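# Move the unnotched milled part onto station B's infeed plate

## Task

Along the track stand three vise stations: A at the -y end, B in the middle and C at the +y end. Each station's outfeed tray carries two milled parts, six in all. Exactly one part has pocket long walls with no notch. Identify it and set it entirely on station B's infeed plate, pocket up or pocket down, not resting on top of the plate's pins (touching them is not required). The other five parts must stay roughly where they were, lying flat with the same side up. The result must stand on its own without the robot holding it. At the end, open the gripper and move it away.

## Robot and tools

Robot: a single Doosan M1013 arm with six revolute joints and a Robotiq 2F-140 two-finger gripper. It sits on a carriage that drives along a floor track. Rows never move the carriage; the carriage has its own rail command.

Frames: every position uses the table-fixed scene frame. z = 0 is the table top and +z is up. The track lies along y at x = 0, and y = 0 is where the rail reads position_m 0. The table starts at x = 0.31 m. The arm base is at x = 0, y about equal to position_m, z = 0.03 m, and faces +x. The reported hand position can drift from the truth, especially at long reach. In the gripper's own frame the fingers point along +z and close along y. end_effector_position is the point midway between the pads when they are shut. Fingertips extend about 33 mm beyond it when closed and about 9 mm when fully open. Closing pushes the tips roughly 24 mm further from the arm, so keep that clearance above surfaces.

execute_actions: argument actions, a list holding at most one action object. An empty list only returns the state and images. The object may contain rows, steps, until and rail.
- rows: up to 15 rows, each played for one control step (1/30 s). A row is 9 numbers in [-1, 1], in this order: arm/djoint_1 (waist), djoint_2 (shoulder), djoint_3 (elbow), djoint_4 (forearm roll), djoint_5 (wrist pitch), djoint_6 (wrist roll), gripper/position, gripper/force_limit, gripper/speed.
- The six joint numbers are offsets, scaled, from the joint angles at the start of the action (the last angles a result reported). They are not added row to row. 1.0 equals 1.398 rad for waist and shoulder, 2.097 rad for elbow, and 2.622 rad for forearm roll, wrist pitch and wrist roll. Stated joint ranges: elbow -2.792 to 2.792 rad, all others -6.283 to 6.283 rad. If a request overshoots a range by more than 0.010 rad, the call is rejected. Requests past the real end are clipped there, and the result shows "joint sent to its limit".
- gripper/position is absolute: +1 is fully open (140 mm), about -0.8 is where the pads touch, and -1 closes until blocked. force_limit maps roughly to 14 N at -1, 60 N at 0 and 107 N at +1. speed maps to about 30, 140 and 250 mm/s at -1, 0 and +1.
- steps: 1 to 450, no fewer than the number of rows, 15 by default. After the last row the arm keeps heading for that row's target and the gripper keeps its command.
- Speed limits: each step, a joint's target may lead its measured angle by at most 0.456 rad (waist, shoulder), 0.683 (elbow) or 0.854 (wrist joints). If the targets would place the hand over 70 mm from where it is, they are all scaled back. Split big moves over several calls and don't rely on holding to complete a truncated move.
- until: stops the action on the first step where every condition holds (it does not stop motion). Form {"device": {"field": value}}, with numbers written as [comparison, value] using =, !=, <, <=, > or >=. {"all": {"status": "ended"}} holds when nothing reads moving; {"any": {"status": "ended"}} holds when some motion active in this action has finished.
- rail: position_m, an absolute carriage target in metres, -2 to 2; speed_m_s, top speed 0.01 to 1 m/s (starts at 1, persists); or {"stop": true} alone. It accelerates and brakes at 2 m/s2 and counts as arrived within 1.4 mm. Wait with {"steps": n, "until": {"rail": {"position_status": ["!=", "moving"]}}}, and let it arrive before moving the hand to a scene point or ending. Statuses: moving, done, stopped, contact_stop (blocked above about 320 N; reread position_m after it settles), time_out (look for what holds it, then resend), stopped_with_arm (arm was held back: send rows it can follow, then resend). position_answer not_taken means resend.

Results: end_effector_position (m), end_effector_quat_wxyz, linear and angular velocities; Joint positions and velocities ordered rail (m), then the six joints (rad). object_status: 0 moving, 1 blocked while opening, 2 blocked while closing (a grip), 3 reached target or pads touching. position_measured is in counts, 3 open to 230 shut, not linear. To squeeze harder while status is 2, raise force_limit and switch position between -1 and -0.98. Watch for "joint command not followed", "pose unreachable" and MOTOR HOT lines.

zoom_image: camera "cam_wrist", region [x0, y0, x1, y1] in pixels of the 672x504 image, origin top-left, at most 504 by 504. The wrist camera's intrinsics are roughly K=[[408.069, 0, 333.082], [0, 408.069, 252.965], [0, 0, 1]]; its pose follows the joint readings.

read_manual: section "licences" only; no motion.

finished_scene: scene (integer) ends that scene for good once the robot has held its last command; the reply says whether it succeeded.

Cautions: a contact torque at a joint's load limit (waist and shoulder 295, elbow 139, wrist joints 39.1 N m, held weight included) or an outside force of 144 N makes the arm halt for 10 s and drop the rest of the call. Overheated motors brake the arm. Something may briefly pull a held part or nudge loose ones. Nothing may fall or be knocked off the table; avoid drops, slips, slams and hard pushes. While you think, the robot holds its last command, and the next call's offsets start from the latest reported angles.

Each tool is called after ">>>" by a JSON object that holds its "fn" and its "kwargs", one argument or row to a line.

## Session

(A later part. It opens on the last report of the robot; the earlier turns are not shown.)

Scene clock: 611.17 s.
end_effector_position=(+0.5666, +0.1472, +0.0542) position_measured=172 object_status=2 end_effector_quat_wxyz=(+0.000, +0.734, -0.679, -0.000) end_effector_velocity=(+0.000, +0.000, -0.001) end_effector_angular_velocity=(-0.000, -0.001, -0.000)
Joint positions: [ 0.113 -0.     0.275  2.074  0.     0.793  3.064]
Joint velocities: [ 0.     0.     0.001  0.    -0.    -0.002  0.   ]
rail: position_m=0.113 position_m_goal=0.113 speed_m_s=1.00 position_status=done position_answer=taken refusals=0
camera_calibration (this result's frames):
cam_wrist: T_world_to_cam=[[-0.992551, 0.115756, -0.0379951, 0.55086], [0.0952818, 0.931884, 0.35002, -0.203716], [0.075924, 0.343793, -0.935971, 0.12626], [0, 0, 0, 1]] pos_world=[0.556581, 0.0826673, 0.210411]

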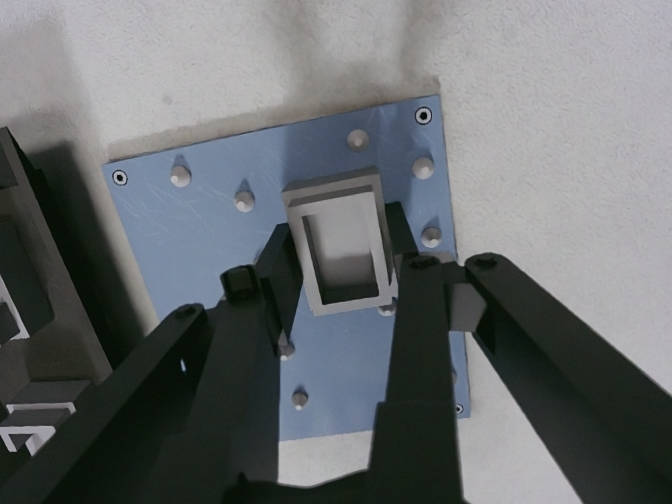

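>>> {"fn": "zoom_image", "kwargs": {
  "camera": "cam_wrist",
  "region": [265, 120, 391, 246]
}}

>>> {"fn": "zoom_image", "kwargs": {
  "camera": "cam_wrist",
  "region": [95, 150, 158, 213]
}}

>>> {"fn": "zoom_image", "kwargs": {
  "camera": "cam_wrist",
  "region": [390, 85, 453, 148]
}}

Region (265, 120, 391, 246) of cam_wrist's 672x504 image, scaled by 4.000, with more detail than that image has.

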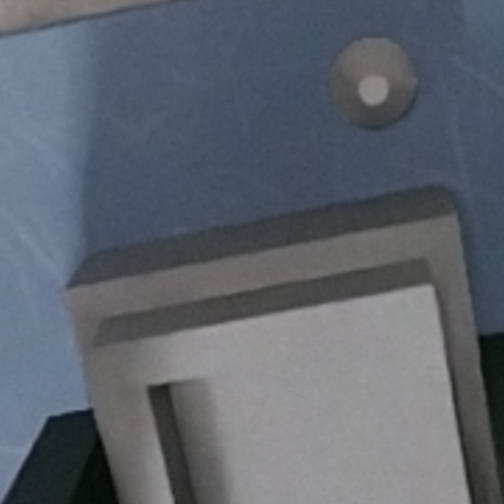

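Region (95, 150, 158, 213) of cam_wrist's 672x504 image, scaled by 8.000, with more detail than that image has.

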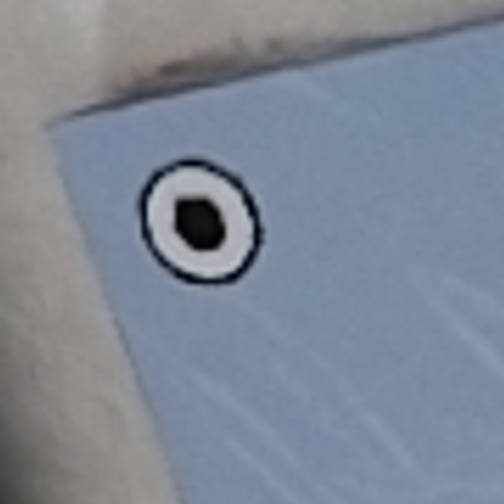

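Region (390, 85, 453, 148) of cam_wrist's 672x504 image, scaled by 8.000, with more detail than that image has.

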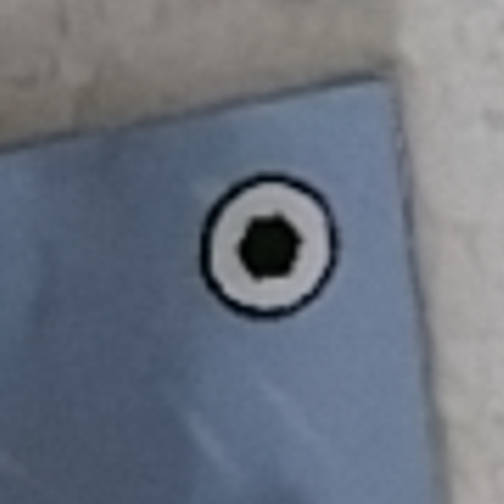

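>>> {"fn": "execute_actions", "kwargs": {
  "actions": [
    {"rows":[[0,0,0,0,0,0,-0.1,0,0]],"steps":2}
  ]
}}

>>> {"fn": "execute_actions", "kwargs": {
  "actions": []
}}

Scene clock: 648.63 s.
end_effector_position=(+0.5666, +0.1472, +0.0542) position_measured=172 object_status=0 end_effector_quat_wxyz=(+0.000, +0.734, -0.679, -0.000) end_effector_velocity=(+0.000, +0.000, +0.000) end_effector_angular_velocity=(+0.000, -0.000, +0.000)
Joint positions: [ 0.113 -0.     0.275  2.074  0.     0.793  3.064]
Joint velocities: [ 0. -0.  0. -0.  0. -0. -0.]
rail: position_m=0.113 position_m_goal=0.113 speed_m_s=1.00 position_status=done position_answer=taken refusals=0
camera_calibration (this result's frames):
cam_wrist: T_world_to_cam=[[-0.992545, 0.115798, -0.0380237, 0.550863], [0.0953112, 0.93188, 0.350023, -0.203704], [0.0759654, 0.343789, -0.935969, 0.126222], [0, 0, 0, 1]] pos_world=[0.556583, 0.0826448, 0.210387]

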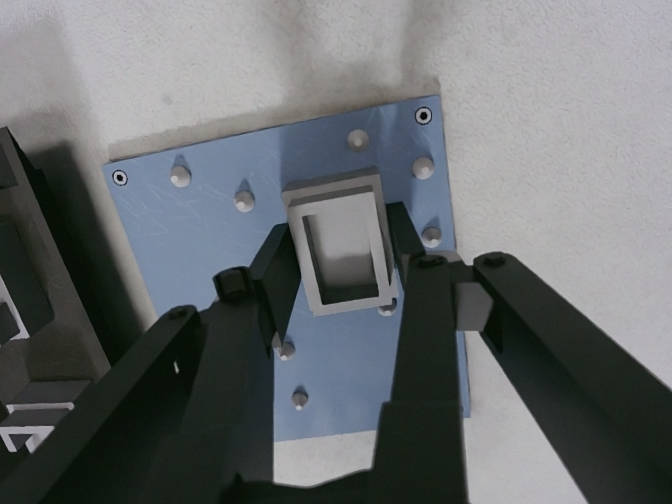

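Scene clock: 648.63 s.
end_effector_position=(+0.5666, +0.1472, +0.0542) position_measured=172 object_status=0 end_effector_quat_wxyz=(+0.000, +0.734, -0.679, -0.000) end_effector_velocity=(+0.000, +0.000, +0.000) end_effector_angular_velocity=(+0.000, -0.000, +0.000)
Joint positions: [ 0.113 -0.     0.275  2.074  0.     0.793  3.064]
Joint velocities: [ 0. -0.  0. -0.  0. -0. -0.]
rail: position_m=0.113 position_m_goal=0.113 speed_m_s=1.00 position_status=done position_answer=taken refusals=0
camera_calibration (this result's frames):
cam_wrist: T_world_to_cam=[[-0.992545, 0.115798, -0.0380237, 0.550863], [0.0953112, 0.93188, 0.350023, -0.203704], [0.0759654, 0.343789, -0.935969, 0.126222], [0, 0, 0, 1]] pos_world=[0.556583, 0.0826448, 0.210387]

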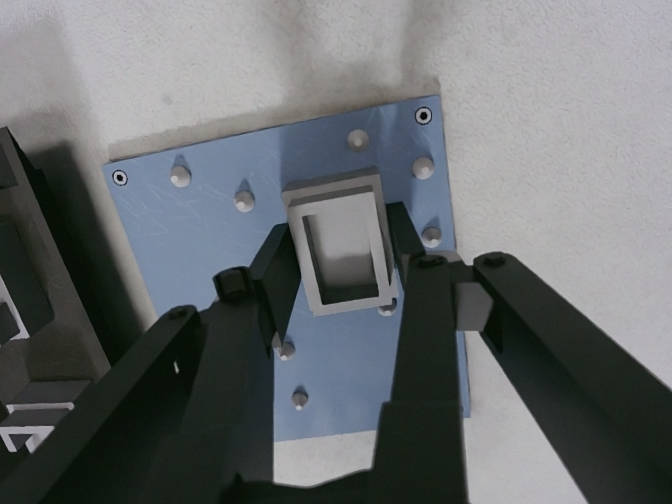

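>>> {"fn": "execute_actions", "kwargs": {
  "actions": []
}}

>>> {"fn": "zoom_image", "kwargs": {
  "camera": "cam_wrist",
  "region": [230, 120, 440, 330]
}}

Scene clock: 683.63 s.
end_effector_position=(+0.5666, +0.1472, +0.0542) position_measured=141 object_status=3 end_effector_quat_wxyz=(+0.000, +0.734, -0.679, -0.000) end_effector_velocity=(+0.000, +0.000, +0.000) end_effector_angular_velocity=(+0.000, -0.000, +0.000)
Joint positions: [ 0.113 -0.     0.275  2.074  0.     0.793  3.064]
Joint velocities: [ 0.  0.  0. -0.  0.  0. -0.]
rail: position_m=0.113 position_m_goal=0.113 speed_m_s=1.00 position_status=done position_answer=taken refusals=0
camera_calibration (this result's frames):
cam_wrist: T_world_to_cam=[[-0.992551, 0.115756, -0.0379769, 0.550845], [0.0952882, 0.931884, 0.350019, -0.203718], [0.0759067, 0.343793, -0.935973, 0.126263], [0, 0, 0, 1]] pos_world=[0.55657, 0.0826695, 0.210403]

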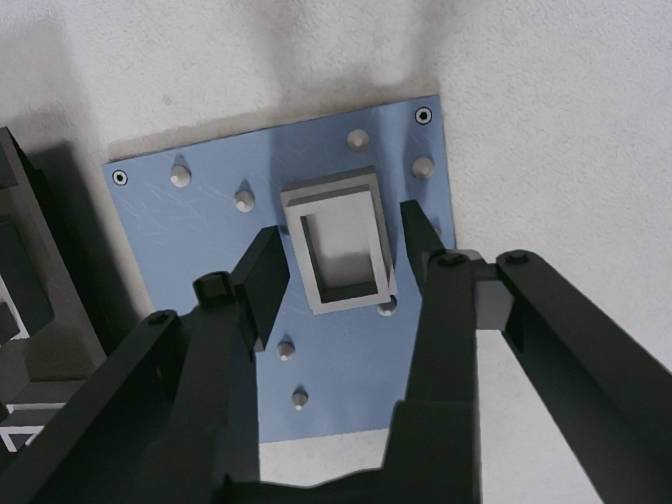

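Region (230, 120, 440, 330) of cam_wrist's 672x504 image, scaled by 2.400, with more detail than that image has.

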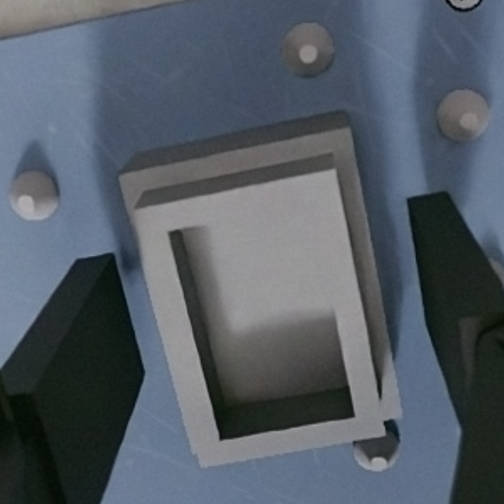

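>>> {"fn": "execute_actions", "kwargs": {
  "actions": [
    {"rows":[[0,-0.00172,-0.0006,0,0.0014,0,-0.1,0,0],[0,-0.0065,-0.00231,0,0.00532,0,-0.1,0,0],[0,-0.01378,-0.00504,0,0.01138,0,-0.1,0,0],[0,-0.02294,-0.00868,0,0.01917,0,-0.1,0,0],[0,-0.03337,-0.01315,0,0.02831,0,-0.1,0,0],[0,-0.0445,-0.01833,0,0.03839,0,-0.1,0,0],[0,-0.05581,-0.02408,0,0.04902,0,-0.1,0,0],[0,-0.06684,-0.03023,0,0.05981,0,-0.1,0,0],[0,-0.0772,-0.03655,0,0.07039,0,-0.1,0,0],[0,-0.08655,-0.04278,0,0.08036,0,-0.1,0,0],[0,-0.09465,-0.04863,0,0.08936,0,-0.1,0,0],[0,-0.10127,-0.05378,0,0.097,0,-0.1,0,0],[0,-0.10623,-0.05787,0,0.10293,0,-0.1,0,0],[0,-0.10936,-0.06057,0,0.10675,0,-0.1,0,0],[0,-0.11046,-0.06154,0,0.10811,0,-0.1,0,0]],"steps":19}
  ]
}}

Scene clock: 694.63 s.
end_effector_position=(+0.5666, +0.1473, +0.1998) position_measured=141 object_status=3 end_effector_quat_wxyz=(+0.000, +0.734, -0.679, -0.000) end_effector_velocity=(-0.000, +0.000, +0.002) end_effector_angular_velocity=(+0.000, +0.004, +0.000)
Joint positions: [ 0.113 -0.     0.121  1.945  0.     1.076  3.064]
Joint velocities: [ 0.     0.     0.    -0.003 -0.     0.007  0.   ]
rail: position_m=0.113 position_m_goal=0.113 speed_m_s=1.00 position_status=done position_answer=taken refusals=0
camera_calibration (this result's frames):
cam_wrist: T_world_to_cam=[[-0.992558, 0.115709, -0.0379418, 0.556391], [0.0952548, 0.931882, 0.350032, -0.254695], [0.0758591, 0.343813, -0.935969, 0.262586], [0, 0, 0, 1]] pos_world=[0.556592, 0.0826861, 0.356034]

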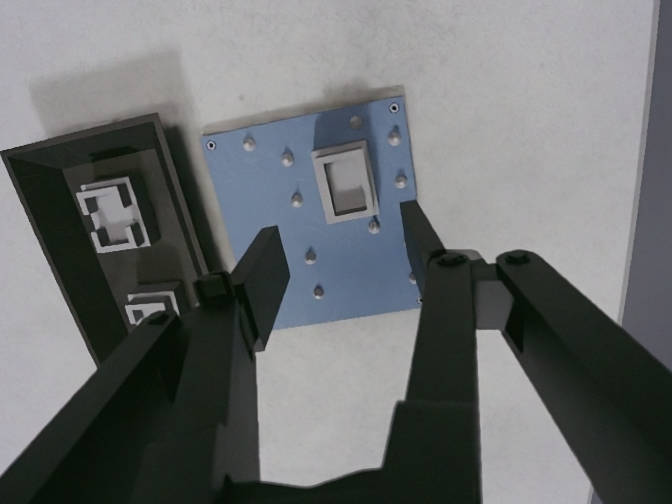

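>>> {"fn": "zoom_image", "kwargs": {
  "camera": "cam_wrist",
  "region": [270, 95, 430, 255]
}}

Region (270, 95, 430, 255) of cam_wrist's 672x504 image, scaled by 3.150, with more detail than that image has.

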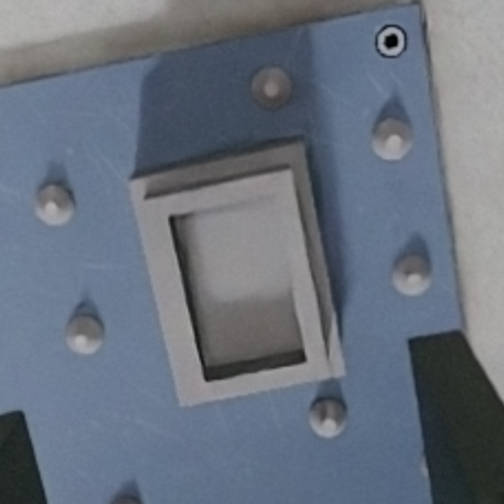

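>>> {"fn": "finished_scene", "kwargs": {
  "scene": 2
}}

The scene is finished: the task was done.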